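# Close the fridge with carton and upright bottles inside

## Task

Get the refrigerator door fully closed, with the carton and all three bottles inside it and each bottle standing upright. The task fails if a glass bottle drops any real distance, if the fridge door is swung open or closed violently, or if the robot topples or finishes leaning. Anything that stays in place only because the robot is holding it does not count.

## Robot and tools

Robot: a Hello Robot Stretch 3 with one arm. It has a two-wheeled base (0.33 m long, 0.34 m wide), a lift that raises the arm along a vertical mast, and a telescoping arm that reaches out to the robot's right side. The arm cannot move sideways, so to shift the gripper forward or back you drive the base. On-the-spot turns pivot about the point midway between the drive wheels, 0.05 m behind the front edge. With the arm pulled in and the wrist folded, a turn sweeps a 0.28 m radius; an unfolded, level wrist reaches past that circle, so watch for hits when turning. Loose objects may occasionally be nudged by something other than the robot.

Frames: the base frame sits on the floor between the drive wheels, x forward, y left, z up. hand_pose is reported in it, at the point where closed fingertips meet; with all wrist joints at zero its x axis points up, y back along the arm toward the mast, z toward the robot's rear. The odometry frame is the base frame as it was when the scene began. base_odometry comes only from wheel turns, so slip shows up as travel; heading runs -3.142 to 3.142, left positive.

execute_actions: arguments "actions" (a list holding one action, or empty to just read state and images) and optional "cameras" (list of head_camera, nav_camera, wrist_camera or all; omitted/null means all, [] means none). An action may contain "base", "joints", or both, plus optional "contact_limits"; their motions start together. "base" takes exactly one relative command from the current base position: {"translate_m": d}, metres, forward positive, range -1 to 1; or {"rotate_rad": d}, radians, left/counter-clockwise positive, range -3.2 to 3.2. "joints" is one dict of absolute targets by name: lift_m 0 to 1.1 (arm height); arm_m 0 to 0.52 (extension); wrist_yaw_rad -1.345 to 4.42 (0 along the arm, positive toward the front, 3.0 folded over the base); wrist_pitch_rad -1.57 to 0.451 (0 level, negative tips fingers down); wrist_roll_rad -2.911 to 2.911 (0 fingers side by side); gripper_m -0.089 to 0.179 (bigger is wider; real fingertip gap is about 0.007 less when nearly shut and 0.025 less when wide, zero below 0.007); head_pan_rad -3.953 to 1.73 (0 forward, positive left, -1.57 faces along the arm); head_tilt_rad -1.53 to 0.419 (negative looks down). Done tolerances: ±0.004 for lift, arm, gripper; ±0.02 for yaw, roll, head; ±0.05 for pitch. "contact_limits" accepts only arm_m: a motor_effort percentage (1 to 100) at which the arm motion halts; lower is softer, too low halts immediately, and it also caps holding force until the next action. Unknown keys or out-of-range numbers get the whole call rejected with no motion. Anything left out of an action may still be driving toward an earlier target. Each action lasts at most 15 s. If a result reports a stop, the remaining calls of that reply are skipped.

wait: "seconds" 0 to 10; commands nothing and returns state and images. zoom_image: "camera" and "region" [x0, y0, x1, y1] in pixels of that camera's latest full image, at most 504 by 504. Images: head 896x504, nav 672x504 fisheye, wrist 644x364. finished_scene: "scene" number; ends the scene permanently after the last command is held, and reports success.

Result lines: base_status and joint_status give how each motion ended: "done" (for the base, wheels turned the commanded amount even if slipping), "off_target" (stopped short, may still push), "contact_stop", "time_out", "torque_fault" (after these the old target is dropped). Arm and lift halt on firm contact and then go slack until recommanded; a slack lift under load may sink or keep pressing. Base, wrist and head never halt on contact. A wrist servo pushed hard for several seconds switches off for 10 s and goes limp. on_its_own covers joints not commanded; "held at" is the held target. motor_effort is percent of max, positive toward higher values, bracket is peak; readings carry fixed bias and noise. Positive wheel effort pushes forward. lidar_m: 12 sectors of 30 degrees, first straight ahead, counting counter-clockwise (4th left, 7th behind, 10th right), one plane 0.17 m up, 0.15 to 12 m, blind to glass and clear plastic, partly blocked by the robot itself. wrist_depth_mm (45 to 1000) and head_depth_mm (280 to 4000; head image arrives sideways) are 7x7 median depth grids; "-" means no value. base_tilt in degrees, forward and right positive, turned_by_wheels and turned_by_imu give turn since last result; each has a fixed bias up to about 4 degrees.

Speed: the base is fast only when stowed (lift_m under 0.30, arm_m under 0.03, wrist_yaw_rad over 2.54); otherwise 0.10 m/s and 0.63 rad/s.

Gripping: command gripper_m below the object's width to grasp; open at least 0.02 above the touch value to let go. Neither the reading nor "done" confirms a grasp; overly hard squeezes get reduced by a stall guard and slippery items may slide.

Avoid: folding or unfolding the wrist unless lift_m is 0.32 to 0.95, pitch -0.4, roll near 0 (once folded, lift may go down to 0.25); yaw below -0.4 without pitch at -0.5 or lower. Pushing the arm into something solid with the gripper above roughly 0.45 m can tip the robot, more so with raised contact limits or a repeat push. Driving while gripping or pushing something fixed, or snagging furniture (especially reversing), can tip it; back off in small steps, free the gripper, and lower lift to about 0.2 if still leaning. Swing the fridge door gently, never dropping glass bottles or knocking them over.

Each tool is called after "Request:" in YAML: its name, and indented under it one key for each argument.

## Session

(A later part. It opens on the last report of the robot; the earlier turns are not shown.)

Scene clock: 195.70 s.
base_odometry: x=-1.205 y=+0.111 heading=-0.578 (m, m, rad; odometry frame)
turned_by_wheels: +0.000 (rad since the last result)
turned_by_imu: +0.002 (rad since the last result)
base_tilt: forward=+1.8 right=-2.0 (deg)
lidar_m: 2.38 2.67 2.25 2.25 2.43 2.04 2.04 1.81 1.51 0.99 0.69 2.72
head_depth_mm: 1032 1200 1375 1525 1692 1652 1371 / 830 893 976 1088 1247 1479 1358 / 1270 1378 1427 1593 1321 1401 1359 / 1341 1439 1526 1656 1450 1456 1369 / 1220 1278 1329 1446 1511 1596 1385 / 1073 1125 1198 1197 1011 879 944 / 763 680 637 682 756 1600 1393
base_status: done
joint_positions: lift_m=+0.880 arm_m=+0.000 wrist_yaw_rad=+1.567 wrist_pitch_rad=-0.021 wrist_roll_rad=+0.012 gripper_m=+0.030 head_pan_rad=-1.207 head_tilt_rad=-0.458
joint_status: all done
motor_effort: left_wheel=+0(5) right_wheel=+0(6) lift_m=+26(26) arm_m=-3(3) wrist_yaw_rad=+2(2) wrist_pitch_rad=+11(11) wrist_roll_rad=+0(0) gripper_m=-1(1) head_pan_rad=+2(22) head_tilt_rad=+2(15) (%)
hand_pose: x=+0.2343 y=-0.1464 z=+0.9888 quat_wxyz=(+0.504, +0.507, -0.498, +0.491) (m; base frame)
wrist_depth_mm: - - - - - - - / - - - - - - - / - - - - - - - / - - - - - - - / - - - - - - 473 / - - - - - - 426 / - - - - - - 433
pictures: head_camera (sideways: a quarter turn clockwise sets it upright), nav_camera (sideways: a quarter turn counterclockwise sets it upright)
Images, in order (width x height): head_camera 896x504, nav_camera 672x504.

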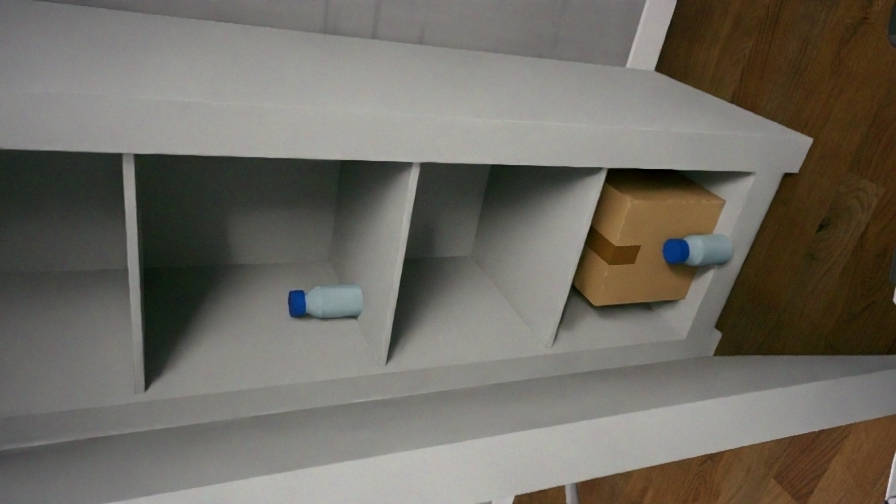

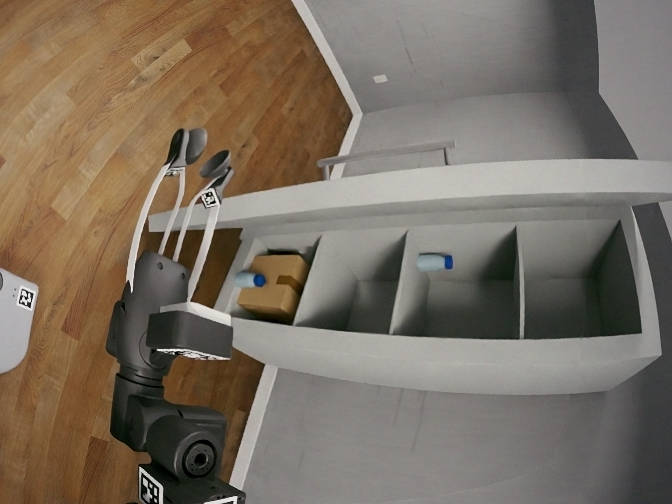

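Request:
execute_actions:
  actions:
    - {"base":{"rotate_rad":-0.2},"joints":{"wrist_yaw_rad":0,"gripper_m":0.12}}
  cameras: []

Request:
execute_actions:
  actions:
    - {"base":{"translate_m":0.45},"joints":{"lift_m":0.2,"head_pan_rad":-1.57,"head_tilt_rad":-0.85}}

Scene clock: 208.10 s.
base_odometry: x=-1.205 y=+0.111 heading=-0.778 (m, m, rad; odometry frame)
turned_by_wheels: -0.200 (rad since the last result)
turned_by_imu: -0.196 (rad since the last result)
base_tilt: forward=+1.8 right=-2.1 (deg)
lidar_m: 2.72 2.39 2.33 2.25 2.34 2.11 2.03 2.11 1.56 1.16 0.89 0.69
head_depth_mm: 1229 1312 1419 1541 1677 1665 - / 1270 1356 1455 1596 1732 1613 1356 / 1177 1279 1414 1540 1706 1631 1370 / 854 912 988 1082 1210 1344 1361 / 1262 1365 1470 1627 1386 1427 1380 / 1305 1396 1477 1559 1430 1512 1380 / 1211 1237 1274 1314 1397 1450 1093
base_status: done
joint_positions: lift_m=+0.880 arm_m=+0.000 wrist_yaw_rad=+0.003 wrist_pitch_rad=-0.021 wrist_roll_rad=+0.012 gripper_m=+0.120 head_pan_rad=-1.207 head_tilt_rad=-0.458
joint_status: all done
motor_effort: left_wheel=+2(6) right_wheel=-1(4) lift_m=+26(26) arm_m=-3(3) wrist_yaw_rad=-4(3) wrist_pitch_rad=+11(11) wrist_roll_rad=+0(0) gripper_m=+1(81) head_pan_rad=+2(2) head_tilt_rad=+3(3) (%)
hand_pose: x=-0.0206 y=-0.4009 z=+0.9888 quat_wxyz=(+0.703, +0.009, -0.711, -0.007) (m; base frame)
wrist_depth_mm: 894 664 - - - - - / - 677 - - - - - / - 733 - - - - - / 874 725 - - - - - / - - - - - - - / 927 - - - - - - / 868 810 - - - - -
pictures: none
No camera images: the call's "cameras" was empty. Leave "cameras" out to get every camera's image.

Scene clock: 215.10 s.
base_odometry: x=-0.884 y=-0.205 heading=-0.778 (m, m, rad; odometry frame)
turned_by_wheels: +0.000 (rad since the last result)
turned_by_imu: -0.002 (rad since the last result)
base_tilt: forward=+1.7 right=-2.0 (deg)
lidar_m: 2.27 1.96 2.30 2.24 2.34 2.57 2.48 2.13 1.56 0.45 0.46 2.16
head_depth_mm: 1346 1542 1816 1792 1480 1287 1142 / 1336 1544 1792 1784 1502 1292 1130 / 851 1443 1700 1727 1509 1298 1137 / 1082 1024 1246 1494 1492 1300 1175 / 1150 1376 1321 1311 816 1061 1143 / 385 424 482 586 862 1272 1145 / 353 411 534 657 1440 1304 1148
base_status: done
joint_positions: lift_m=+0.200 arm_m=+0.000 wrist_yaw_rad=+0.003 wrist_pitch_rad=-0.020 wrist_roll_rad=+0.012 gripper_m=+0.120 head_pan_rad=-1.563 head_tilt_rad=-0.839
joint_status: all done
motor_effort: left_wheel=+1(6) right_wheel=-1(4) lift_m=+14(18) arm_m=-3(3) wrist_yaw_rad=-3(3) wrist_pitch_rad=+11(11) wrist_roll_rad=+0(0) gripper_m=+1(1) head_pan_rad=-3(23) head_tilt_rad=-4(21) (%)
hand_pose: x=-0.0207 y=-0.4010 z=+0.3098 quat_wxyz=(+0.703, +0.009, -0.711, -0.007) (m; base frame)
wrist_depth_mm: - 186 - 649 - - - / - 191 - 740 - - - / - 195 713 728 - - - / - 199 750 732 - - - / 962 198 719 723 - - - / 683 - 645 685 695 732 686 / 536 220 505 528 524 535 527
pictures: head_camera (sideways: a quarter turn clockwise sets it upright), nav_camera (sideways: a quarter turn counterclockwise sets it upright), wrist_camera
Images, in order (width x height): head_camera 896x504, nav_camera 672x504, wrist_camera 644x364.

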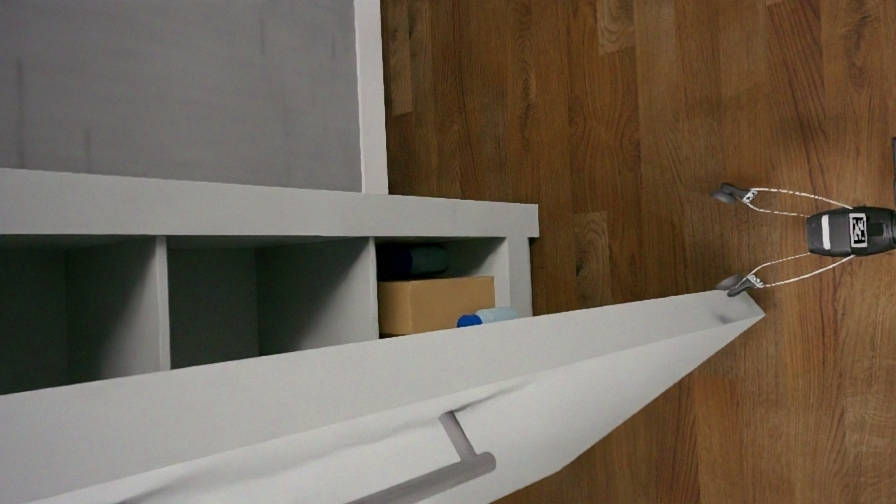

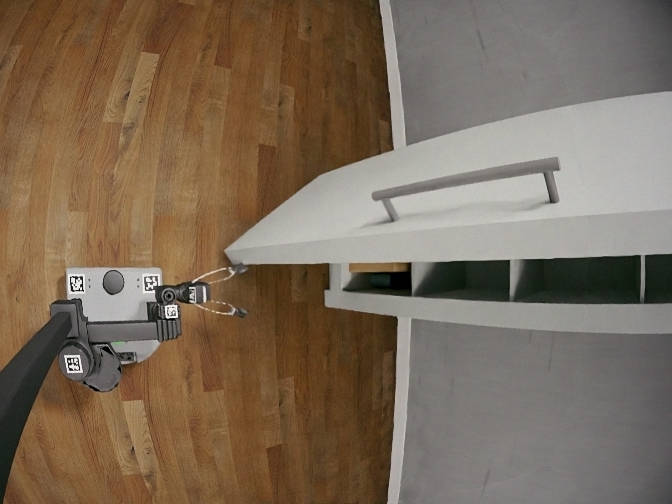

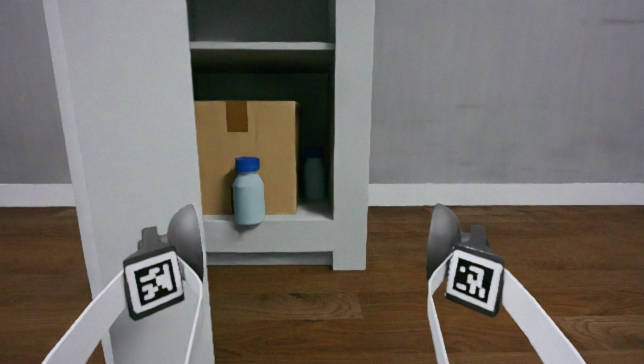

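Request:
execute_actions:
  actions:
    - {"base":{"translate_m":-0.08},"joints":{"gripper_m":0.0}}
  cameras: []

Request:
execute_actions:
  actions:
    - {"joints":{"arm_m":0.2}}
  cameras: []

Request:
execute_actions:
  actions:
    - {"base":{"translate_m":0.28}}

Scene clock: 224.20 s.
base_odometry: x=-0.941 y=-0.149 heading=-0.777 (m, m, rad; odometry frame)
turned_by_wheels: +0.000 (rad since the last result)
turned_by_imu: +0.000 (rad since the last result)
base_tilt: forward=+1.7 right=-2.1 (deg)
lidar_m: 2.34 2.03 2.30 2.24 2.34 2.49 2.40 2.12 1.57 0.95 0.47 2.15
head_depth_mm: 1345 1541 1830 1780 1495 1296 1129 / 1331 1550 1807 1801 1496 1286 1140 / 1333 1533 1799 1780 1511 1301 1138 / 832 956 1128 1428 1498 1315 1157 / 1137 1383 1331 1473 1518 1270 1141 / 1156 1367 1320 1343 778 1094 1135 / 1146 981 507 582 966 1296 1142
base_status: done
joint_positions: lift_m=+0.200 arm_m=+0.000 wrist_yaw_rad=+0.003 wrist_pitch_rad=-0.020 wrist_roll_rad=+0.012 gripper_m=+0.000 head_pan_rad=-1.563 head_tilt_rad=-0.839
joint_status: all done
motor_effort: left_wheel=+2(3) right_wheel=+0(4) lift_m=+14(15) arm_m=-3(3) wrist_yaw_rad=-2(2) wrist_pitch_rad=+10(11) wrist_roll_rad=+0(0) gripper_m=-2(80) head_pan_rad=-3(3) head_tilt_rad=-5(4) (%)
hand_pose: x=-0.0208 y=-0.4010 z=+0.3098 quat_wxyz=(+0.703, +0.008, -0.711, -0.007) (m; base frame)
wrist_depth_mm: 201 786 - - - - - / 205 780 - - - - - / 209 729 730 - - - - / 212 740 726 903 - - - / 216 729 717 - - - - / 222 664 698 608 687 702 694 / 228 527 528 532 535 528 532
pictures: none
No camera images: the call's "cameras" was empty. Leave "cameras" out to get every camera's image.

Scene clock: 226.90 s.
base_odometry: x=-0.941 y=-0.149 heading=-0.777 (m, m, rad; odometry frame)
turned_by_wheels: +0.000 (rad since the last result)
turned_by_imu: +0.000 (rad since the last result)
base_tilt: forward=+1.8 right=-2.0 (deg)
lidar_m: 2.35 2.03 2.31 2.24 2.34 2.48 2.40 2.13 1.56 0.95 0.47 2.16
head_depth_mm: 1346 1547 1819 1783 1493 1295 1134 / 1333 1540 1826 1776 1495 1295 1137 / 1334 1528 1798 1792 1497 1319 1124 / 835 954 1125 1431 1504 1332 1135 / 1148 1383 1321 1469 1511 1269 1136 / 1158 1376 1323 1352 777 1102 1141 / 1152 980 507 582 965 1310 1154
base_status: not commanded
joint_positions: lift_m=+0.200 arm_m=+0.200 wrist_yaw_rad=+0.002 wrist_pitch_rad=-0.020 wrist_roll_rad=+0.012 gripper_m=+0.000 head_pan_rad=-1.563 head_tilt_rad=-0.839
joint_status: all done
motor_effort: left_wheel=+1(1) right_wheel=-1(1) lift_m=+14(14) arm_m=+3(2) wrist_yaw_rad=-2(2) wrist_pitch_rad=+11(11) wrist_roll_rad=+0(0) gripper_m=-3(3) head_pan_rad=-3(3) head_tilt_rad=-4(4) (%)
hand_pose: x=-0.0210 y=-0.6004 z=+0.3098 quat_wxyz=(+0.703, +0.008, -0.711, -0.007) (m; base frame)
wrist_depth_mm: 511 559 551 471 969 986 - / 558 767 866 482 - - - / 550 528 539 497 - - - / 566 540 553 516 - - - / 552 553 574 - 951 960 954 / 532 544 538 564 684 689 690 / 528 528 524 526 535 534 527
pictures: none
No camera images: the call's "cameras" was empty. Leave "cameras" out to get every camera's image.

Scene clock: 230.97 s.
base_odometry: x=-0.741 y=-0.345 heading=-0.777 (m, m, rad; odometry frame)
turned_by_wheels: +0.000 (rad since the last result)
turned_by_imu: -0.012 (rad since the last result)
base_tilt: forward=+1.7 right=-2.0 (deg)
lidar_m: 2.07 1.78 2.31 2.22 2.33 2.79 2.68 2.15 0.99 0.92 0.36 2.13
head_depth_mm: 865 1531 1830 1766 1485 1291 1140 / 919 976 1168 1653 1506 1290 1129 / 1150 1376 1310 1492 1510 1322 1123 / 1147 1398 1367 1394 1484 1319 1136 / 1152 1382 1327 1475 1507 1244 1101 / 965 973 1111 817 568 743 1142 / 774 500 369 421 562 1303 1146
base_status: done
joint_positions: lift_m=+0.200 arm_m=+0.200 wrist_yaw_rad=-0.003 wrist_pitch_rad=-0.022 wrist_roll_rad=+0.012 gripper_m=+0.000 head_pan_rad=-1.563 head_tilt_rad=-0.840
joint_status: not commanded
motor_effort: left_wheel=+1(13) right_wheel=+0(23) lift_m=+15(14) arm_m=+3(4) wrist_yaw_rad=+2(25) wrist_pitch_rad=+11(14) wrist_roll_rad=+0(0) gripper_m=-2(2) head_pan_rad=-3(3) head_tilt_rad=-4(4) (%)
hand_pose: x=-0.0221 y=-0.6003 z=+0.3093 quat_wxyz=(+0.703, +0.007, -0.711, -0.009) (m; base frame)
wrist_depth_mm: 263 449 575 560 554 466 - / 262 462 682 857 700 488 - / 258 477 542 535 570 - - / 253 449 559 546 573 - - / 250 434 591 - 572 891 972 / 246 422 553 602 554 640 682 / 245 408 519 528 520 515 528
pictures: head_camera (sideways: a quarter turn clockwise sets it upright), nav_camera (sideways: a quarter turn counterclockwise sets it upright), wrist_camera
Images, in order (width x height): head_camera 896x504, nav_camera 672x504, wrist_camera 644x364.

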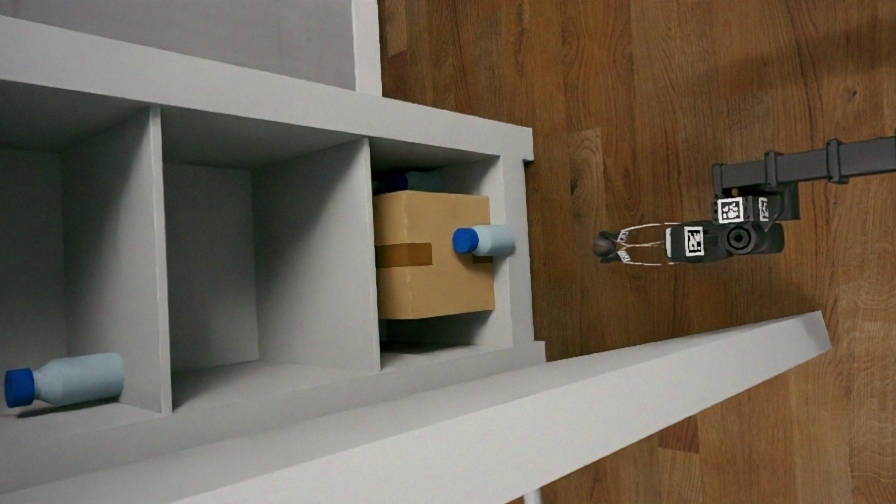

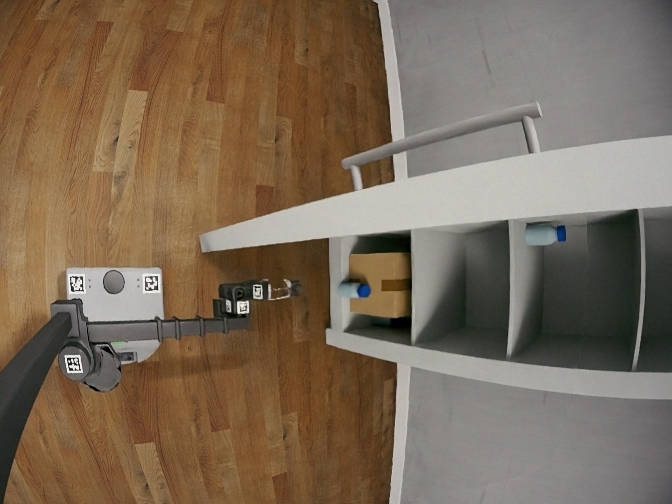

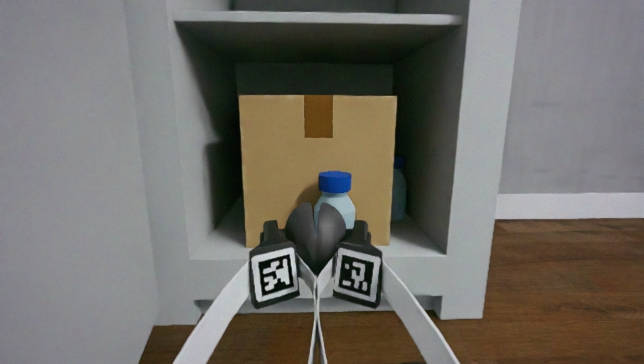

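Request:
execute_actions:
  actions:
    - {"joints":{"arm_m":0,"wrist_yaw_rad":0}}
  cameras: []

Request:
execute_actions:
  actions:
    - {"base":{"rotate_rad":-0.8}}
  cameras: []

Request:
execute_actions:
  actions:
    - {"base":{"translate_m":0.16}}
  cameras: ["nav_camera"]

Request:
execute_actions:
  actions:
    - {"base":{"rotate_rad":0.8}}
  cameras: []

Request:
execute_actions:
  actions:
    - {"base":{"translate_m":-0.13},"joints":{"lift_m":0.14,"gripper_m":0.12}}

Scene clock: 242.80 s.
base_odometry: x=-0.741 y=-0.345 heading=-0.777 (m, m, rad; odometry frame)
turned_by_wheels: +0.000 (rad since the last result)
turned_by_imu: +0.000 (rad since the last result)
base_tilt: forward=+1.7 right=-1.9 (deg)
lidar_m: 2.07 1.79 2.32 2.22 2.33 2.78 2.68 2.16 0.99 0.93 0.36 2.13
head_depth_mm: 865 1530 1837 1774 1494 1298 1136 / 922 980 1167 1642 1494 1289 1134 / 1153 1368 1315 1487 1500 1284 1135 / 1152 1381 1358 1394 1512 1324 1153 / 1139 1385 1326 1481 1491 1274 1102 / 966 977 1107 954 601 729 1127 / 788 604 431 431 522 1301 1148
base_status: not commanded
joint_positions: lift_m=+0.200 arm_m=+0.000 wrist_yaw_rad=-0.002 wrist_pitch_rad=-0.021 wrist_roll_rad=+0.012 gripper_m=+0.000 head_pan_rad=-1.563 head_tilt_rad=-0.840
joint_status: all done
motor_effort: left_wheel=+1(1) right_wheel=+0(0) lift_m=+15(15) arm_m=-3(5) wrist_yaw_rad=+1(2) wrist_pitch_rad=+11(11) wrist_roll_rad=+0(0) gripper_m=-1(2) head_pan_rad=-3(3) head_tilt_rad=-4(4) (%)
hand_pose: x=-0.0219 y=-0.4010 z=+0.3095 quat_wxyz=(+0.703, +0.007, -0.711, -0.008) (m; base frame)
wrist_depth_mm: 215 358 686 - 672 - - / 212 355 754 - 728 - - / 210 347 711 718 821 - - / 207 339 752 739 815 - - / 205 334 722 - 742 - - / 202 321 643 628 703 696 690 / 200 318 532 527 526 531 523
pictures: none
No camera images: the call's "cameras" was empty. Leave "cameras" out to get every camera's image.

Scene clock: 245.00 s.
base_odometry: x=-0.741 y=-0.345 heading=-1.577 (m, m, rad; odometry frame)
turned_by_wheels: -0.800 (rad since the last result)
turned_by_imu: -0.783 (rad since the last result)
base_tilt: forward=+1.8 right=-2.0 (deg)
lidar_m: 1.73 2.07 1.78 2.37 2.23 2.24 2.58 2.68 2.68 1.76 0.93 0.36
head_depth_mm: 2575 2736 2201 1754 1482 1287 1137 / 2643 2833 2223 1790 1495 1291 1138 / 2285 2634 2204 1789 1491 1286 1140 / 2049 2338 2209 1804 1497 1311 1164 / 1805 2049 2171 1793 1510 1302 1138 / 1665 1831 2039 1793 1503 1303 1145 / 1513 1671 1864 1800 1441 1299 1142
base_status: done
joint_positions: lift_m=+0.200 arm_m=+0.000 wrist_yaw_rad=-0.002 wrist_pitch_rad=-0.021 wrist_roll_rad=+0.012 gripper_m=+0.000 head_pan_rad=-1.563 head_tilt_rad=-0.840
joint_status: not commanded
motor_effort: left_wheel=+1(6) right_wheel=-1(5) lift_m=+14(15) arm_m=-3(3) wrist_yaw_rad=+1(1) wrist_pitch_rad=+11(11) wrist_roll_rad=+0(0) gripper_m=-2(1) head_pan_rad=-3(3) head_tilt_rad=-4(3) (%)
hand_pose: x=-0.0219 y=-0.4010 z=+0.3095 quat_wxyz=(+0.703, +0.007, -0.711, -0.008) (m; base frame)
wrist_depth_mm: 568 - - - - - - / 579 - - - - - - / 604 - - - - - - / 628 - - - - - - / 636 953 962 - 964 - - / 625 687 684 615 690 692 686 / 524 513 538 529 522 529 520
pictures: none
No camera images: the call's "cameras" was empty. Leave "cameras" out to get every camera's image.

Scene clock: 247.87 s.
base_odometry: x=-0.742 y=-0.505 heading=-1.577 (m, m, rad; odometry frame)
turned_by_wheels: +0.000 (rad since the last result)
turned_by_imu: -0.001 (rad since the last result)
base_tilt: forward=+1.8 right=-2.0 (deg)
lidar_m: 1.60 1.96 1.96 1.73 2.33 2.36 2.71 2.80 2.79 1.63 0.83 0.22
head_depth_mm: 2631 2773 2211 1770 1501 1295 1131 / 2474 2800 2210 1790 1491 1288 1132 / 2124 2503 2214 1779 1491 1292 1137 / 1873 2148 2247 1785 1487 1323 1161 / 1676 1896 2097 1792 1513 1298 1141 / 1523 1706 1921 1799 1451 1308 1146 / 1397 1523 1048 1194 1392 1297 1153
base_status: done
joint_positions: lift_m=+0.200 arm_m=+0.000 wrist_yaw_rad=-0.002 wrist_pitch_rad=-0.021 wrist_roll_rad=+0.012 gripper_m=+0.000 head_pan_rad=-1.563 head_tilt_rad=-0.840
joint_status: not commanded
motor_effort: left_wheel=+1(6) right_wheel=-1(2) lift_m=+14(14) arm_m=-3(3) wrist_yaw_rad=+1(2) wrist_pitch_rad=+11(11) wrist_roll_rad=+0(0) gripper_m=-1(1) head_pan_rad=-3(3) head_tilt_rad=-4(4) (%)
hand_pose: x=-0.0219 y=-0.4010 z=+0.3095 quat_wxyz=(+0.703, +0.007, -0.711, -0.008) (m; base frame)
wrist_depth_mm: 585 579 - - - - - / 759 591 - - - - - / 711 613 - - - - - / 611 627 - - - - - / 557 652 973 - 968 - - / 543 631 692 607 678 680 693 / 524 526 524 529 528 525 524
pictures: nav_camera (sideways: a quarter turn counterclockwise sets it upright)
Images, in order (width x height): nav_camera 672x504.

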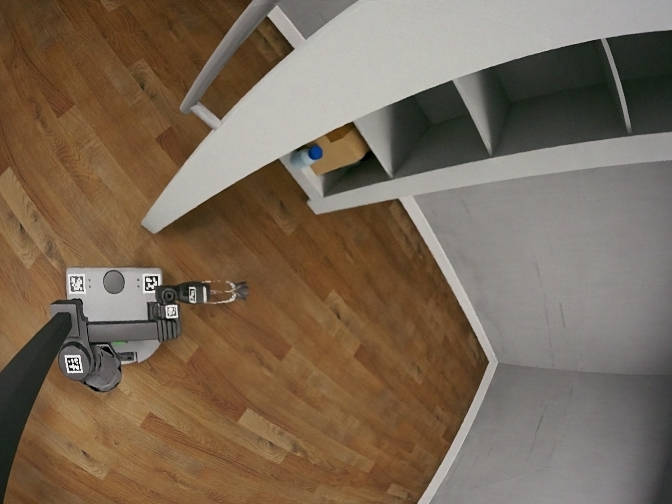

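Scene clock: 250.80 s.
base_odometry: x=-0.742 y=-0.505 heading=-0.777 (m, m, rad; odometry frame)
turned_by_wheels: +0.800 (rad since the last result)
turned_by_imu: +0.783 (rad since the last result)
base_tilt: forward=+1.9 right=-1.9 (deg)
lidar_m: 1.96 1.73 2.44 2.33 2.44 2.90 2.79 1.99 0.91 0.22 0.22 1.97
head_depth_mm: 943 912 1037 1281 1488 1279 1140 / 1082 966 1259 1335 1444 1283 1139 / 1079 964 1323 1268 1439 1291 1134 / 1077 968 1312 1282 1439 1307 1159 / 873 884 1037 1181 352 454 679 / 694 - - - 315 461 1147 / - - - - 1437 1255 1139
base_status: done
joint_positions: lift_m=+0.200 arm_m=+0.000 wrist_yaw_rad=-0.003 wrist_pitch_rad=-0.021 wrist_roll_rad=+0.012 gripper_m=+0.000 head_pan_rad=-1.563 head_tilt_rad=-0.840
joint_status: not commanded
motor_effort: left_wheel=-1(5) right_wheel=+1(10) lift_m=+14(15) arm_m=-2(3) wrist_yaw_rad=+2(6) wrist_pitch_rad=+11(11) wrist_roll_rad=+0(0) gripper_m=-2(2) head_pan_rad=-3(3) head_tilt_rad=-4(4) (%)
hand_pose: x=-0.0222 y=-0.4009 z=+0.3096 quat_wxyz=(+0.703, +0.007, -0.711, -0.009) (m; base frame)
wrist_depth_mm: 96 145 529 919 823 555 - / 95 142 548 976 913 594 - / 95 140 564 619 638 592 - / 94 138 513 650 636 647 - / 93 136 418 - 630 647 - / 92 134 274 619 648 651 698 / 90 131 507 531 521 524 534
pictures: none
No camera images: the call's "cameras" was empty. Leave "cameras" out to get every camera's image.

Scene clock: 253.20 s.
base_odometry: x=-0.835 y=-0.414 heading=-0.777 (m, m, rad; odometry frame)
turned_by_wheels: +0.000 (rad since the last result)
turned_by_imu: +0.000 (rad since the last result)
base_tilt: forward=+1.7 right=-1.9 (deg)
lidar_m: 2.09 1.85 2.43 2.34 2.44 2.77 2.66 1.99 0.87 0.81 0.27 0.30
head_depth_mm: 729 1345 1707 1764 1499 1286 1134 / 850 875 1009 1259 1462 1282 1145 / 1078 966 1266 1307 1435 1296 1135 / 1081 976 1320 1269 1427 1299 1158 / 1076 975 1322 1269 1439 1296 1139 / 905 930 1089 1132 1079 849 774 / 741 789 770 647 557 499 633
base_status: done
joint_positions: lift_m=+0.140 arm_m=+0.000 wrist_yaw_rad=-0.003 wrist_pitch_rad=-0.020 wrist_roll_rad=+0.012 gripper_m=+0.120 head_pan_rad=-1.563 head_tilt_rad=-0.840
joint_status: all done
motor_effort: left_wheel=-1(5) right_wheel=+1(1) lift_m=+13(11) arm_m=-2(2) wrist_yaw_rad=+2(1) wrist_pitch_rad=+11(11) wrist_roll_rad=+0(0) gripper_m=+0(81) head_pan_rad=-3(3) head_tilt_rad=-3(3) (%)
hand_pose: x=-0.0221 y=-0.4009 z=+0.2498 quat_wxyz=(+0.703, +0.007, -0.711, -0.008) (m; base frame)
wrist_depth_mm: 289 488 647 701 587 - - / 291 475 654 598 602 - - / 286 466 609 616 603 - - / 285 461 648 626 647 - - / 281 410 606 622 621 874 817 / 279 - 577 571 583 601 571 / 261 417 444 451 444 443 447
pictures: head_camera (sideways: a quarter turn clockwise sets it upright), nav_camera (sideways: a quarter turn counterclockwise sets it upright), wrist_camera
Images, in order (width x height): head_camera 896x504, nav_camera 672x504, wrist_camera 644x364.

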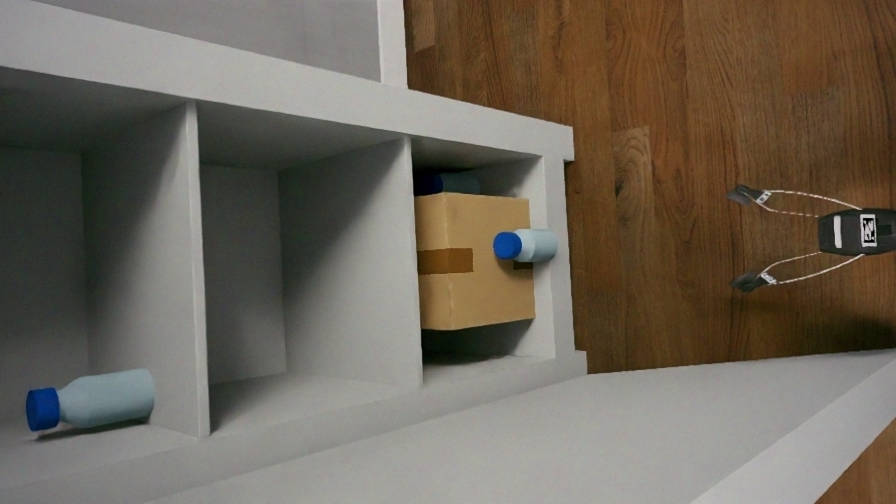

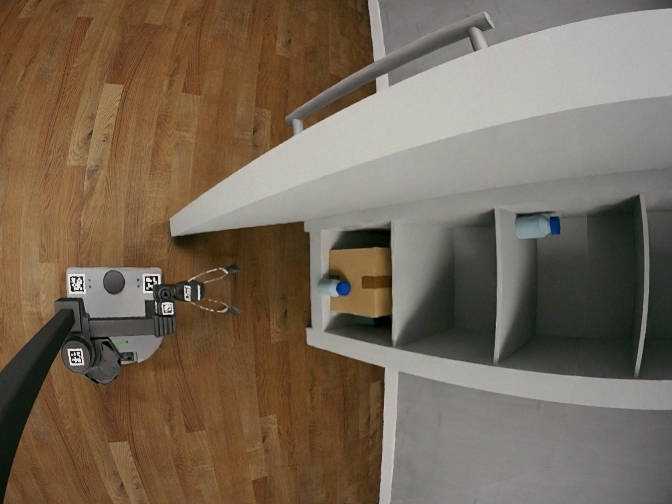

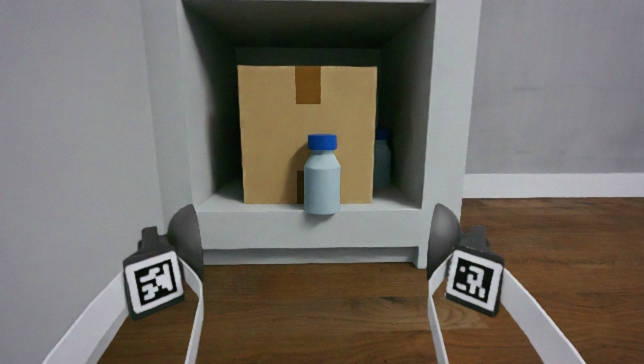

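Request:
execute_actions:
  actions:
    - {"joints":{"lift_m":0.175,"arm_m":0.3}}
  cameras: ["wrist_camera"]

Scene clock: 261.63 s.
base_odometry: x=-0.835 y=-0.414 heading=-0.777 (m, m, rad; odometry frame)
turned_by_wheels: +0.000 (rad since the last result)
turned_by_imu: +0.000 (rad since the last result)
base_tilt: forward=+1.8 right=-2.0 (deg)
lidar_m: 2.09 1.85 2.43 2.34 2.44 2.75 2.66 1.99 0.87 0.81 0.27 0.30
head_depth_mm: 729 1353 1691 1780 1487 1293 1134 / 854 872 1007 1263 1463 1287 1137 / 1074 968 1272 1314 1445 1308 1139 / 1075 966 1324 1257 1419 1272 1144 / 1083 974 1311 1272 1435 1302 1135 / 908 930 1091 1132 1070 851 775 / 742 788 772 648 558 499 630
base_status: not commanded
joint_positions: lift_m=+0.175 arm_m=+0.300 wrist_yaw_rad=-0.002 wrist_pitch_rad=-0.020 wrist_roll_rad=+0.012 gripper_m=+0.120 head_pan_rad=-1.563 head_tilt_rad=-0.840
joint_status: all done
motor_effort: left_wheel=-1(1) right_wheel=+1(1) lift_m=+27(27) arm_m=+3(6) wrist_yaw_rad=+1(2) wrist_pitch_rad=+10(10) wrist_roll_rad=+0(0) gripper_m=+0(0) head_pan_rad=-3(3) head_tilt_rad=-4(3) (%)
hand_pose: x=-0.0219 y=-0.7004 z=+0.2840 quat_wxyz=(+0.703, +0.007, -0.711, -0.008) (m; base frame)
wrist_depth_mm: 279 407 588 586 530 350 275 / 279 377 314 319 325 349 283 / 282 415 325 329 330 351 296 / 291 405 332 336 345 354 305 / 298 379 352 292 356 326 321 / 309 - 358 298 372 329 561 / 315 325 329 330 338 338 465
pictures: wrist_camera
Images, in order (width x height): wrist_camera 644x364.

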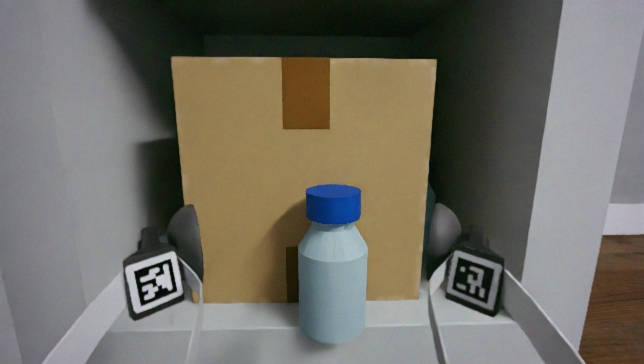

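Request:
execute_actions:
  actions:
    - {"base":{"translate_m":-0.01},"joints":{"lift_m":0.12,"arm_m":0.36,"gripper_m":0.11}}
  cameras: ["wrist_camera"]

Request:
execute_actions:
  actions:
    - {"joints":{"arm_m":0.42}}
  cameras: ["wrist_camera","head_camera"]

Scene clock: 268.07 s.
base_odometry: x=-0.842 y=-0.407 heading=-0.777 (m, m, rad; odometry frame)
turned_by_wheels: +0.000 (rad since the last result)
turned_by_imu: +0.000 (rad since the last result)
base_tilt: forward=+1.6 right=-2.0 (deg)
lidar_m: 2.10 1.85 2.43 2.34 2.44 2.76 2.65 1.99 0.87 0.81 0.28 0.30
head_depth_mm: 740 1394 1698 1786 1491 1296 1140 / 816 872 1010 1272 1460 1286 1138 / 1071 970 1267 1296 1441 1289 1143 / 1071 971 1321 1271 1424 1281 1141 / 1078 975 1307 1262 1424 1297 1135 / 916 930 1147 1150 1156 914 813 / 769 809 830 697 601 529 638
base_status: done
joint_positions: lift_m=+0.120 arm_m=+0.360 wrist_yaw_rad=-0.002 wrist_pitch_rad=-0.020 wrist_roll_rad=+0.012 gripper_m=+0.110 head_pan_rad=-1.563 head_tilt_rad=-0.840
joint_status: all done
motor_effort: left_wheel=-1(5) right_wheel=+1(3) lift_m=+14(22) arm_m=+3(1) wrist_yaw_rad=+1(1) wrist_pitch_rad=+10(10) wrist_roll_rad=+0(0) gripper_m=+0(49) head_pan_rad=-3(3) head_tilt_rad=-4(3) (%)
hand_pose: x=-0.0219 y=-0.7604 z=+0.2298 quat_wxyz=(+0.703, +0.007, -0.711, -0.008) (m; base frame)
wrist_depth_mm: 291 250 251 253 258 333 226 / 292 260 258 260 267 331 230 / 293 272 266 268 274 336 239 / 291 347 276 229 283 331 245 / 293 367 286 222 295 333 253 / 277 315 293 231 293 294 266 / 255 257 260 263 263 269 273
pictures: wrist_camera
Images, in order (width x height): wrist_camera 644x364.

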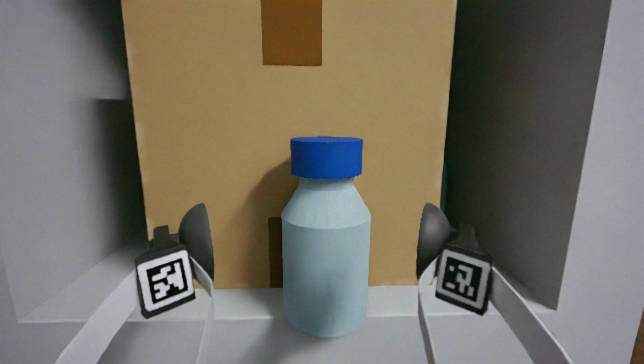

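Scene clock: 269.67 s.
base_odometry: x=-0.842 y=-0.407 heading=-0.777 (m, m, rad; odometry frame)
turned_by_wheels: +0.000 (rad since the last result)
turned_by_imu: +0.000 (rad since the last result)
base_tilt: forward=+1.8 right=-2.0 (deg)
lidar_m: 2.10 1.86 2.43 2.34 2.45 2.75 2.66 1.99 0.87 0.81 0.28 0.30
head_depth_mm: 742 1384 1698 1813 1496 1295 1137 / 819 873 1010 1270 1474 1291 1139 / 1070 970 1262 1304 1436 1289 1138 / 1082 968 1308 1264 1420 1298 1133 / 1087 972 1317 1268 1415 1303 1140 / 915 935 1152 1147 1153 913 813 / 767 811 836 699 601 529 635
base_status: not commanded
joint_positions: lift_m=+0.120 arm_m=+0.420 wrist_yaw_rad=-0.002 wrist_pitch_rad=-0.020 wrist_roll_rad=+0.012 gripper_m=+0.110 head_pan_rad=-1.563 head_tilt_rad=-0.840
joint_status: all done
motor_effort: left_wheel=-1(1) right_wheel=+1(1) lift_m=+14(14) arm_m=+3(4) wrist_yaw_rad=+2(2) wrist_pitch_rad=+10(10) wrist_roll_rad=+0(0) gripper_m=-1(0) head_pan_rad=-3(3) head_tilt_rad=-3(4) (%)
hand_pose: x=-0.0219 y=-0.8204 z=+0.2298 quat_wxyz=(+0.703, +0.007, -0.711, -0.008) (m; base frame)
wrist_depth_mm: 267 195 195 198 200 276 225 / 279 202 203 205 207 291 225 / 291 207 210 211 213 291 227 / 295 214 217 159 220 314 226 / 291 222 225 167 227 313 228 / 278 234 234 162 239 294 226 / 236 232 233 169 234 234 218
pictures: head_camera (sideways: a quarter turn clockwise sets it upright), wrist_camera
Images, in order (width x height): head_camera 896x504, wrist_camera 644x364.

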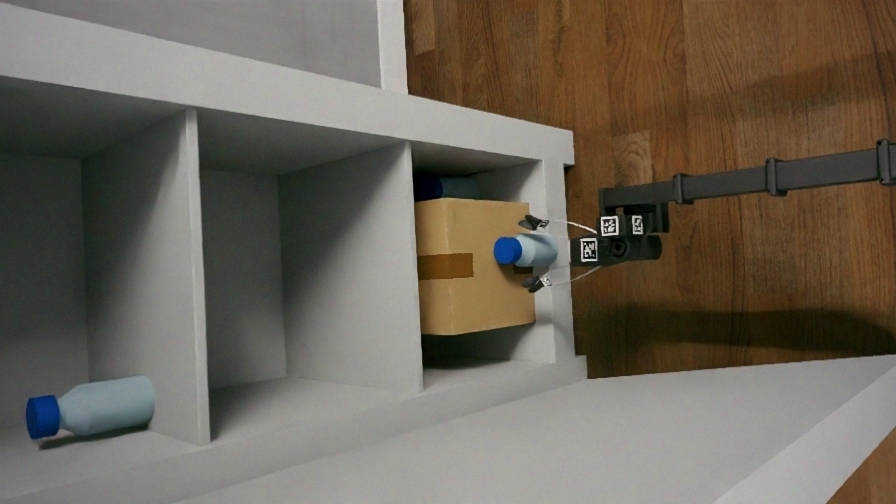

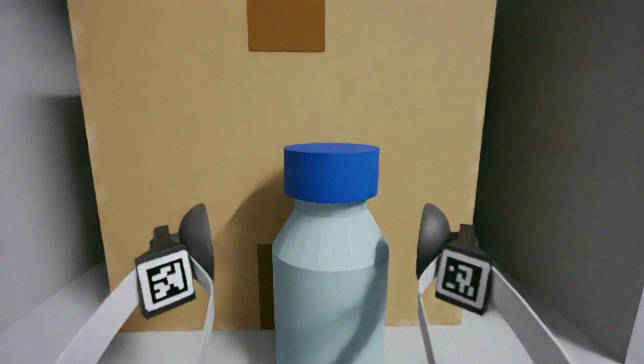

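Request:
execute_actions:
  actions:
    - {"joints":{"arm_m":0.45,"lift_m":0.10}}
  cameras: ["wrist_camera"]

Request:
execute_actions:
  actions:
    - {"joints":{"gripper_m":0.02}}
  cameras: ["wrist_camera"]

Request:
execute_actions:
  actions:
    - {"joints":{"lift_m":0.115}}
  cameras: ["wrist_camera"]

Scene clock: 276.00 s.
base_odometry: x=-0.842 y=-0.407 heading=-0.777 (m, m, rad; odometry frame)
turned_by_wheels: +0.000 (rad since the last result)
turned_by_imu: +0.000 (rad since the last result)
base_tilt: forward=+1.8 right=-1.9 (deg)
lidar_m: 2.10 1.86 2.43 2.34 2.44 2.75 2.65 1.99 0.87 0.82 0.28 0.30
head_depth_mm: 740 1372 1692 1775 1494 1296 1127 / 818 870 1008 1263 1466 1286 1143 / 1076 961 1278 1304 1445 1295 1136 / 1075 969 1306 1266 1422 1297 1138 / 1077 969 1321 1273 1411 1304 1139 / 914 932 1145 1148 1157 916 811 / 771 810 833 699 602 529 636
base_status: not commanded
joint_positions: lift_m=+0.100 arm_m=+0.450 wrist_yaw_rad=-0.002 wrist_pitch_rad=-0.020 wrist_roll_rad=+0.012 gripper_m=+0.110 head_pan_rad=-1.563 head_tilt_rad=-0.840
joint_status: all done
motor_effort: left_wheel=-1(1) right_wheel=+1(1) lift_m=+14(16) arm_m=+3(5) wrist_yaw_rad=+0(1) wrist_pitch_rad=+10(10) wrist_roll_rad=+0(0) gripper_m=+0(0) head_pan_rad=-3(3) head_tilt_rad=-3(3) (%)
hand_pose: x=-0.0219 y=-0.8504 z=+0.2098 quat_wxyz=(+0.703, +0.007, -0.711, -0.008) (m; base frame)
wrist_depth_mm: 166 167 169 170 172 176 226 / 173 172 175 177 178 182 226 / 178 178 181 125 184 189 226 / 187 184 186 133 192 277 224 / 264 190 192 131 141 279 227 / 250 197 199 129 146 278 227 / 203 202 204 135 195 205 205
pictures: wrist_camera
Images, in order (width x height): wrist_camera 644x364.

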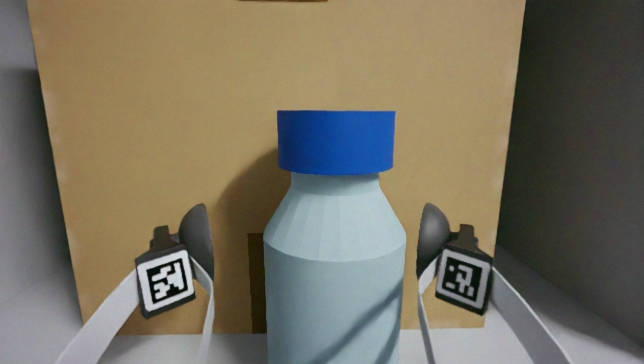

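Scene clock: 277.40 s.
base_odometry: x=-0.842 y=-0.407 heading=-0.778 (m, m, rad; odometry frame)
turned_by_wheels: +0.000 (rad since the last result)
turned_by_imu: +0.000 (rad since the last result)
base_tilt: forward=+1.7 right=-2.0 (deg)
lidar_m: 2.10 1.85 2.43 2.33 2.45 2.75 2.65 1.99 0.87 0.82 0.28 0.30
head_depth_mm: 742 1406 1704 1781 1485 1280 1133 / 814 871 1006 1271 1466 1284 1139 / 1071 966 1268 1299 1449 1281 1138 / 1075 973 1313 1272 1415 1289 1138 / 1084 973 1318 1270 1412 1293 1136 / 920 930 1150 1144 1156 919 811 / 771 813 835 700 602 529 638
base_status: not commanded
joint_positions: lift_m=+0.100 arm_m=+0.450 wrist_yaw_rad=-0.014 wrist_pitch_rad=-0.018 wrist_roll_rad=+0.012 gripper_m=+0.021 head_pan_rad=-1.563 head_tilt_rad=-0.840
joint_status: all done
motor_effort: left_wheel=-6(6) right_wheel=+8(7) lift_m=+14(14) arm_m=+3(3) wrist_yaw_rad=+10(10) wrist_pitch_rad=+9(10) wrist_roll_rad=+0(0) gripper_m=-21(94) head_pan_rad=-3(3) head_tilt_rad=-4(4) (%)
hand_pose: x=-0.0249 y=-0.8504 z=+0.2103 quat_wxyz=(+0.703, +0.002, -0.711, -0.012) (m; base frame)
wrist_depth_mm: 165 166 169 171 172 178 221 / 170 172 173 177 178 184 222 / 176 177 178 121 185 268 222 / 183 183 186 131 191 270 221 / 190 189 146 128 195 287 221 / 238 196 139 127 146 267 223 / 201 201 195 132 206 206 204
pictures: wrist_camera
Images, in order (width x height): wrist_camera 644x364.

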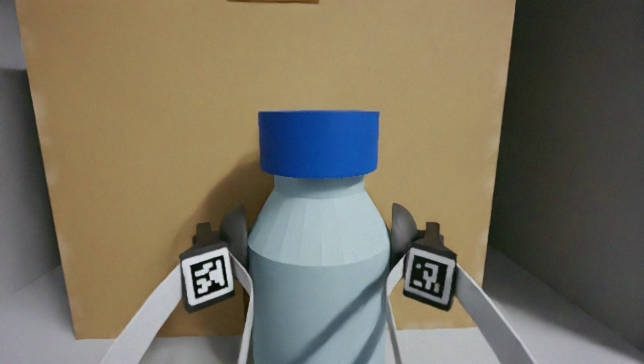

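Scene clock: 278.23 s.
base_odometry: x=-0.842 y=-0.407 heading=-0.778 (m, m, rad; odometry frame)
turned_by_wheels: +0.000 (rad since the last result)
turned_by_imu: +0.000 (rad since the last result)
base_tilt: forward=+1.7 right=-2.0 (deg)
lidar_m: 2.10 1.85 2.43 2.33 2.45 2.75 2.65 1.99 0.87 0.81 0.28 0.30
head_depth_mm: 744 1372 1692 1785 1492 1290 1128 / 816 870 1009 1267 1463 1290 1137 / 1072 962 1273 1295 1443 1281 1138 / 1076 968 1315 1269 1421 1287 1142 / 1079 978 1319 1274 1414 1298 1134 / 910 934 1147 1145 1155 917 814 / 773 815 837 696 602 530 636
base_status: not commanded
joint_positions: lift_m=+0.114 arm_m=+0.450 wrist_yaw_rad=-0.003 wrist_pitch_rad=-0.061 wrist_roll_rad=+0.012 gripper_m=+0.021 head_pan_rad=-1.563 head_tilt_rad=-0.840
joint_status: all done
motor_effort: left_wheel=-2(6) right_wheel=+2(7) lift_m=+29(25) arm_m=+3(3) wrist_yaw_rad=+2(10) wrist_pitch_rad=+32(33) wrist_roll_rad=+0(0) gripper_m=-18(20) head_pan_rad=-3(3) head_tilt_rad=-4(4) (%)
hand_pose: x=-0.0222 y=-0.8490 z=+0.2134 quat_wxyz=(+0.703, +0.021, -0.711, -0.023) (m; base frame)
wrist_depth_mm: 163 164 166 169 169 172 225 / 170 171 173 174 176 180 224 / 178 178 178 123 183 187 227 / 188 185 187 131 193 280 226 / 269 193 167 129 197 278 226 / 247 201 136 126 211 257 227 / 204 205 195 131 198 206 206
pictures: wrist_camera
Images, in order (width x height): wrist_camera 644x364.

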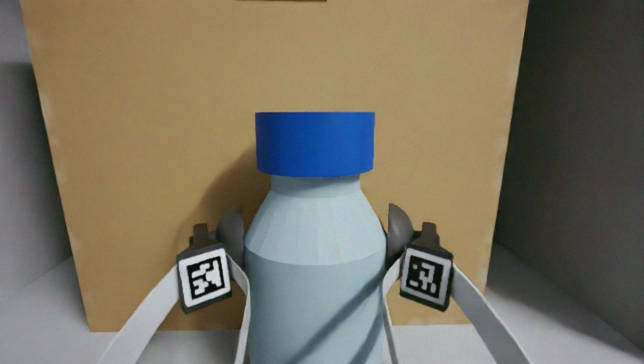

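Request:
execute_actions:
  actions:
    - {"joints":{"lift_m":0.135,"gripper_m":0.01}}
  cameras: []

Request:
execute_actions:
  actions:
    - {"joints":{"arm_m":0.28}}
  cameras: []

Request:
execute_actions:
  actions:
    - {"joints":{"lift_m":0.55},"base":{"translate_m":-0.04}}

Scene clock: 284.43 s.
base_odometry: x=-0.842 y=-0.407 heading=-0.778 (m, m, rad; odometry frame)
turned_by_wheels: +0.000 (rad since the last result)
turned_by_imu: +0.000 (rad since the last result)
base_tilt: forward=+1.7 right=-2.0 (deg)
lidar_m: 2.10 1.86 2.44 2.34 2.44 2.76 2.65 1.99 0.87 0.80 0.28 0.30
head_depth_mm: 741 1371 1679 1792 1504 1289 1134 / 818 875 1009 1263 1471 1284 1131 / 1070 959 1270 1291 1440 1285 1142 / 1079 965 1309 1261 1419 1289 1139 / 1076 973 1306 1275 1422 1306 1143 / 913 931 1145 1145 1163 917 812 / 769 809 832 697 601 527 637
base_status: not commanded
joint_positions: lift_m=+0.134 arm_m=+0.450 wrist_yaw_rad=-0.003 wrist_pitch_rad=-0.063 wrist_roll_rad=+0.012 gripper_m=+0.013 head_pan_rad=-1.563 head_tilt_rad=-0.840
joint_status: all done
on_its_own: wrist_pitch_rad is at rest, and its effort (+33) is outside its rest range (-20 to +32)
motor_effort: left_wheel=-2(2) right_wheel=+2(2) lift_m=+28(31) arm_m=+3(3) wrist_yaw_rad=+3(2) wrist_pitch_rad=+33(33) wrist_roll_rad=+0(0) gripper_m=-5(67) head_pan_rad=-3(3) head_tilt_rad=-3(4) (%)
hand_pose: x=-0.0222 y=-0.8489 z=+0.2330 quat_wxyz=(+0.703, +0.021, -0.711, -0.024) (m; base frame)
wrist_depth_mm: 163 164 166 167 170 172 224 / 170 170 172 174 176 180 227 / 177 179 179 122 183 187 226 / 189 185 187 131 192 277 229 / 266 193 148 129 198 278 226 / 267 201 135 126 212 281 226 / 231 212 213 131 218 229 215
pictures: none
No camera images: the call's "cameras" was empty. Leave "cameras" out to get every camera's image.

Scene clock: 286.93 s.
base_odometry: x=-0.842 y=-0.407 heading=-0.778 (m, m, rad; odometry frame)
turned_by_wheels: +0.000 (rad since the last result)
turned_by_imu: +0.000 (rad since the last result)
base_tilt: forward=+1.8 right=-2.1 (deg)
lidar_m: 2.10 1.86 2.43 2.33 2.44 2.75 2.65 1.99 0.87 0.64 0.28 0.30
head_depth_mm: 743 1382 1696 1770 1502 1288 1133 / 823 870 1007 1267 1467 1292 1129 / 1071 963 1265 1305 1419 1333 1140 / 1080 969 1325 1271 1416 1296 1138 / 1079 972 1322 1268 1425 1297 1138 / 917 930 1151 1145 1158 920 814 / 768 811 830 696 602 528 637
base_status: not commanded
joint_positions: lift_m=+0.134 arm_m=+0.280 wrist_yaw_rad=-0.002 wrist_pitch_rad=-0.063 wrist_roll_rad=+0.012 gripper_m=+0.020 head_pan_rad=-1.563 head_tilt_rad=-0.840
joint_status: all done
on_its_own: gripper_m is held at +0.019, not at your +0.010, by its stall guard, which is not easing now; wrist_pitch_rad is at rest, and its effort (+33) is outside its rest range (-20 to +32)
motor_effort: left_wheel=-2(2) right_wheel=+3(2) lift_m=+28(28) arm_m=-3(0) wrist_yaw_rad=+1(2) wrist_pitch_rad=+33(33) wrist_roll_rad=+0(0) gripper_m=-20(22) head_pan_rad=-3(3) head_tilt_rad=-3(4) (%)
hand_pose: x=-0.0219 y=-0.6795 z=+0.2330 quat_wxyz=(+0.703, +0.022, -0.711, -0.023) (m; base frame)
wrist_depth_mm: 293 366 317 321 328 333 291 / 294 398 328 336 343 336 305 / 297 393 340 122 358 331 836 / 311 424 356 132 459 334 908 / 323 380 148 128 387 349 661 / 335 343 135 126 353 356 516 / 346 372 370 131 382 376 404
pictures: none
No camera images: the call's "cameras" was empty. Leave "cameras" out to get every camera's image.

Scene clock: 291.53 s.
base_odometry: x=-0.871 y=-0.379 heading=-0.778 (m, m, rad; odometry frame)
turned_by_wheels: +0.000 (rad since the last result)
turned_by_imu: +0.000 (rad since the last result)
base_tilt: forward=+1.7 right=-2.0 (deg)
lidar_m: 2.14 1.90 2.43 2.35 2.44 2.71 2.61 2.00 0.87 0.86 0.30 0.31
head_depth_mm: 1230 1435 1680 1797 1499 1288 1131 / 740 834 1027 1688 1514 1315 - / 1057 938 1225 1217 - 1295 1136 / 1079 967 1320 887 1436 1299 1146 / 1078 969 1326 1252 1423 1294 1143 / 1063 980 1236 1214 1397 1178 979 / 863 858 925 904 772 682 688
base_status: done
joint_positions: lift_m=+0.549 arm_m=+0.280 wrist_yaw_rad=-0.002 wrist_pitch_rad=-0.064 wrist_roll_rad=+0.012 gripper_m=+0.020 head_pan_rad=-1.563 head_tilt_rad=-0.840
joint_status: all done
on_its_own: gripper_m is held at +0.019, not at your +0.010, by its stall guard, which is not easing now; wrist_pitch_rad is at rest, and its effort (+34) is outside its rest range (-20 to +32)
motor_effort: left_wheel=-1(6) right_wheel=+2(3) lift_m=+28(31) arm_m=-3(3) wrist_yaw_rad=+1(1) wrist_pitch_rad=+34(34) wrist_roll_rad=+0(0) gripper_m=-20(19) head_pan_rad=-2(3) head_tilt_rad=-4(3) (%)
hand_pose: x=-0.0219 y=-0.6795 z=+0.6479 quat_wxyz=(+0.703, +0.022, -0.711, -0.024) (m; base frame)
wrist_depth_mm: 340 490 653 660 509 289 799 / 340 498 684 696 500 301 818 / 342 493 704 123 509 312 863 / 343 497 704 131 510 329 909 / 341 432 148 128 366 343 974 / 344 381 135 127 370 358 - / 353 446 419 131 462 851 928
pictures: head_camera (sideways: a quarter turn clockwise sets it upright), nav_camera (sideways: a quarter turn counterclockwise sets it upright), wrist_camera
Images, in order (width x height): head_camera 896x504, nav_camera 672x504, wrist_camera 644x364.

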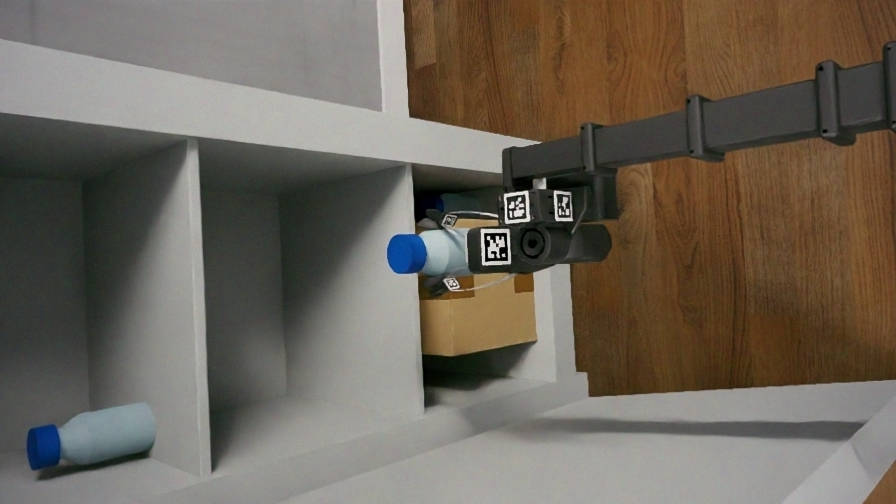

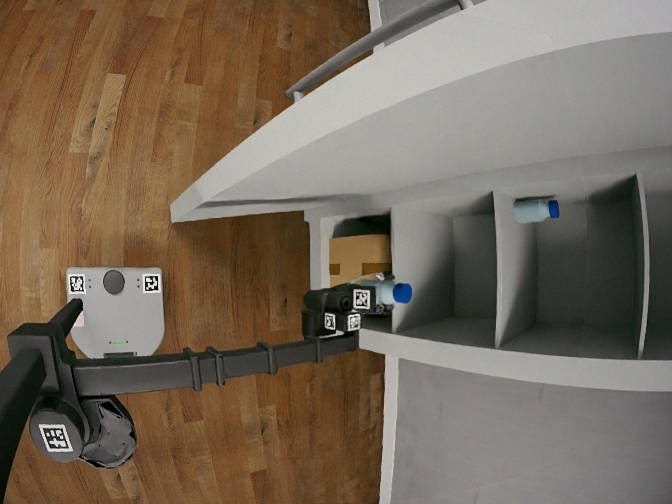

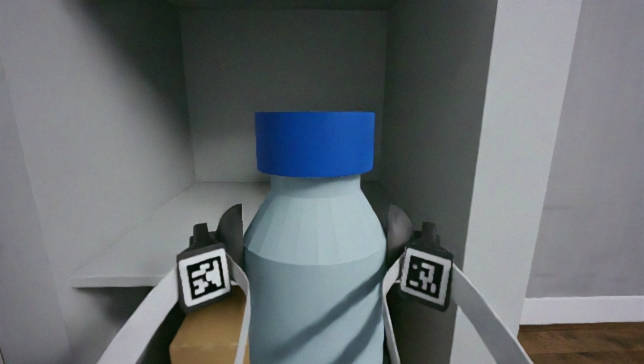

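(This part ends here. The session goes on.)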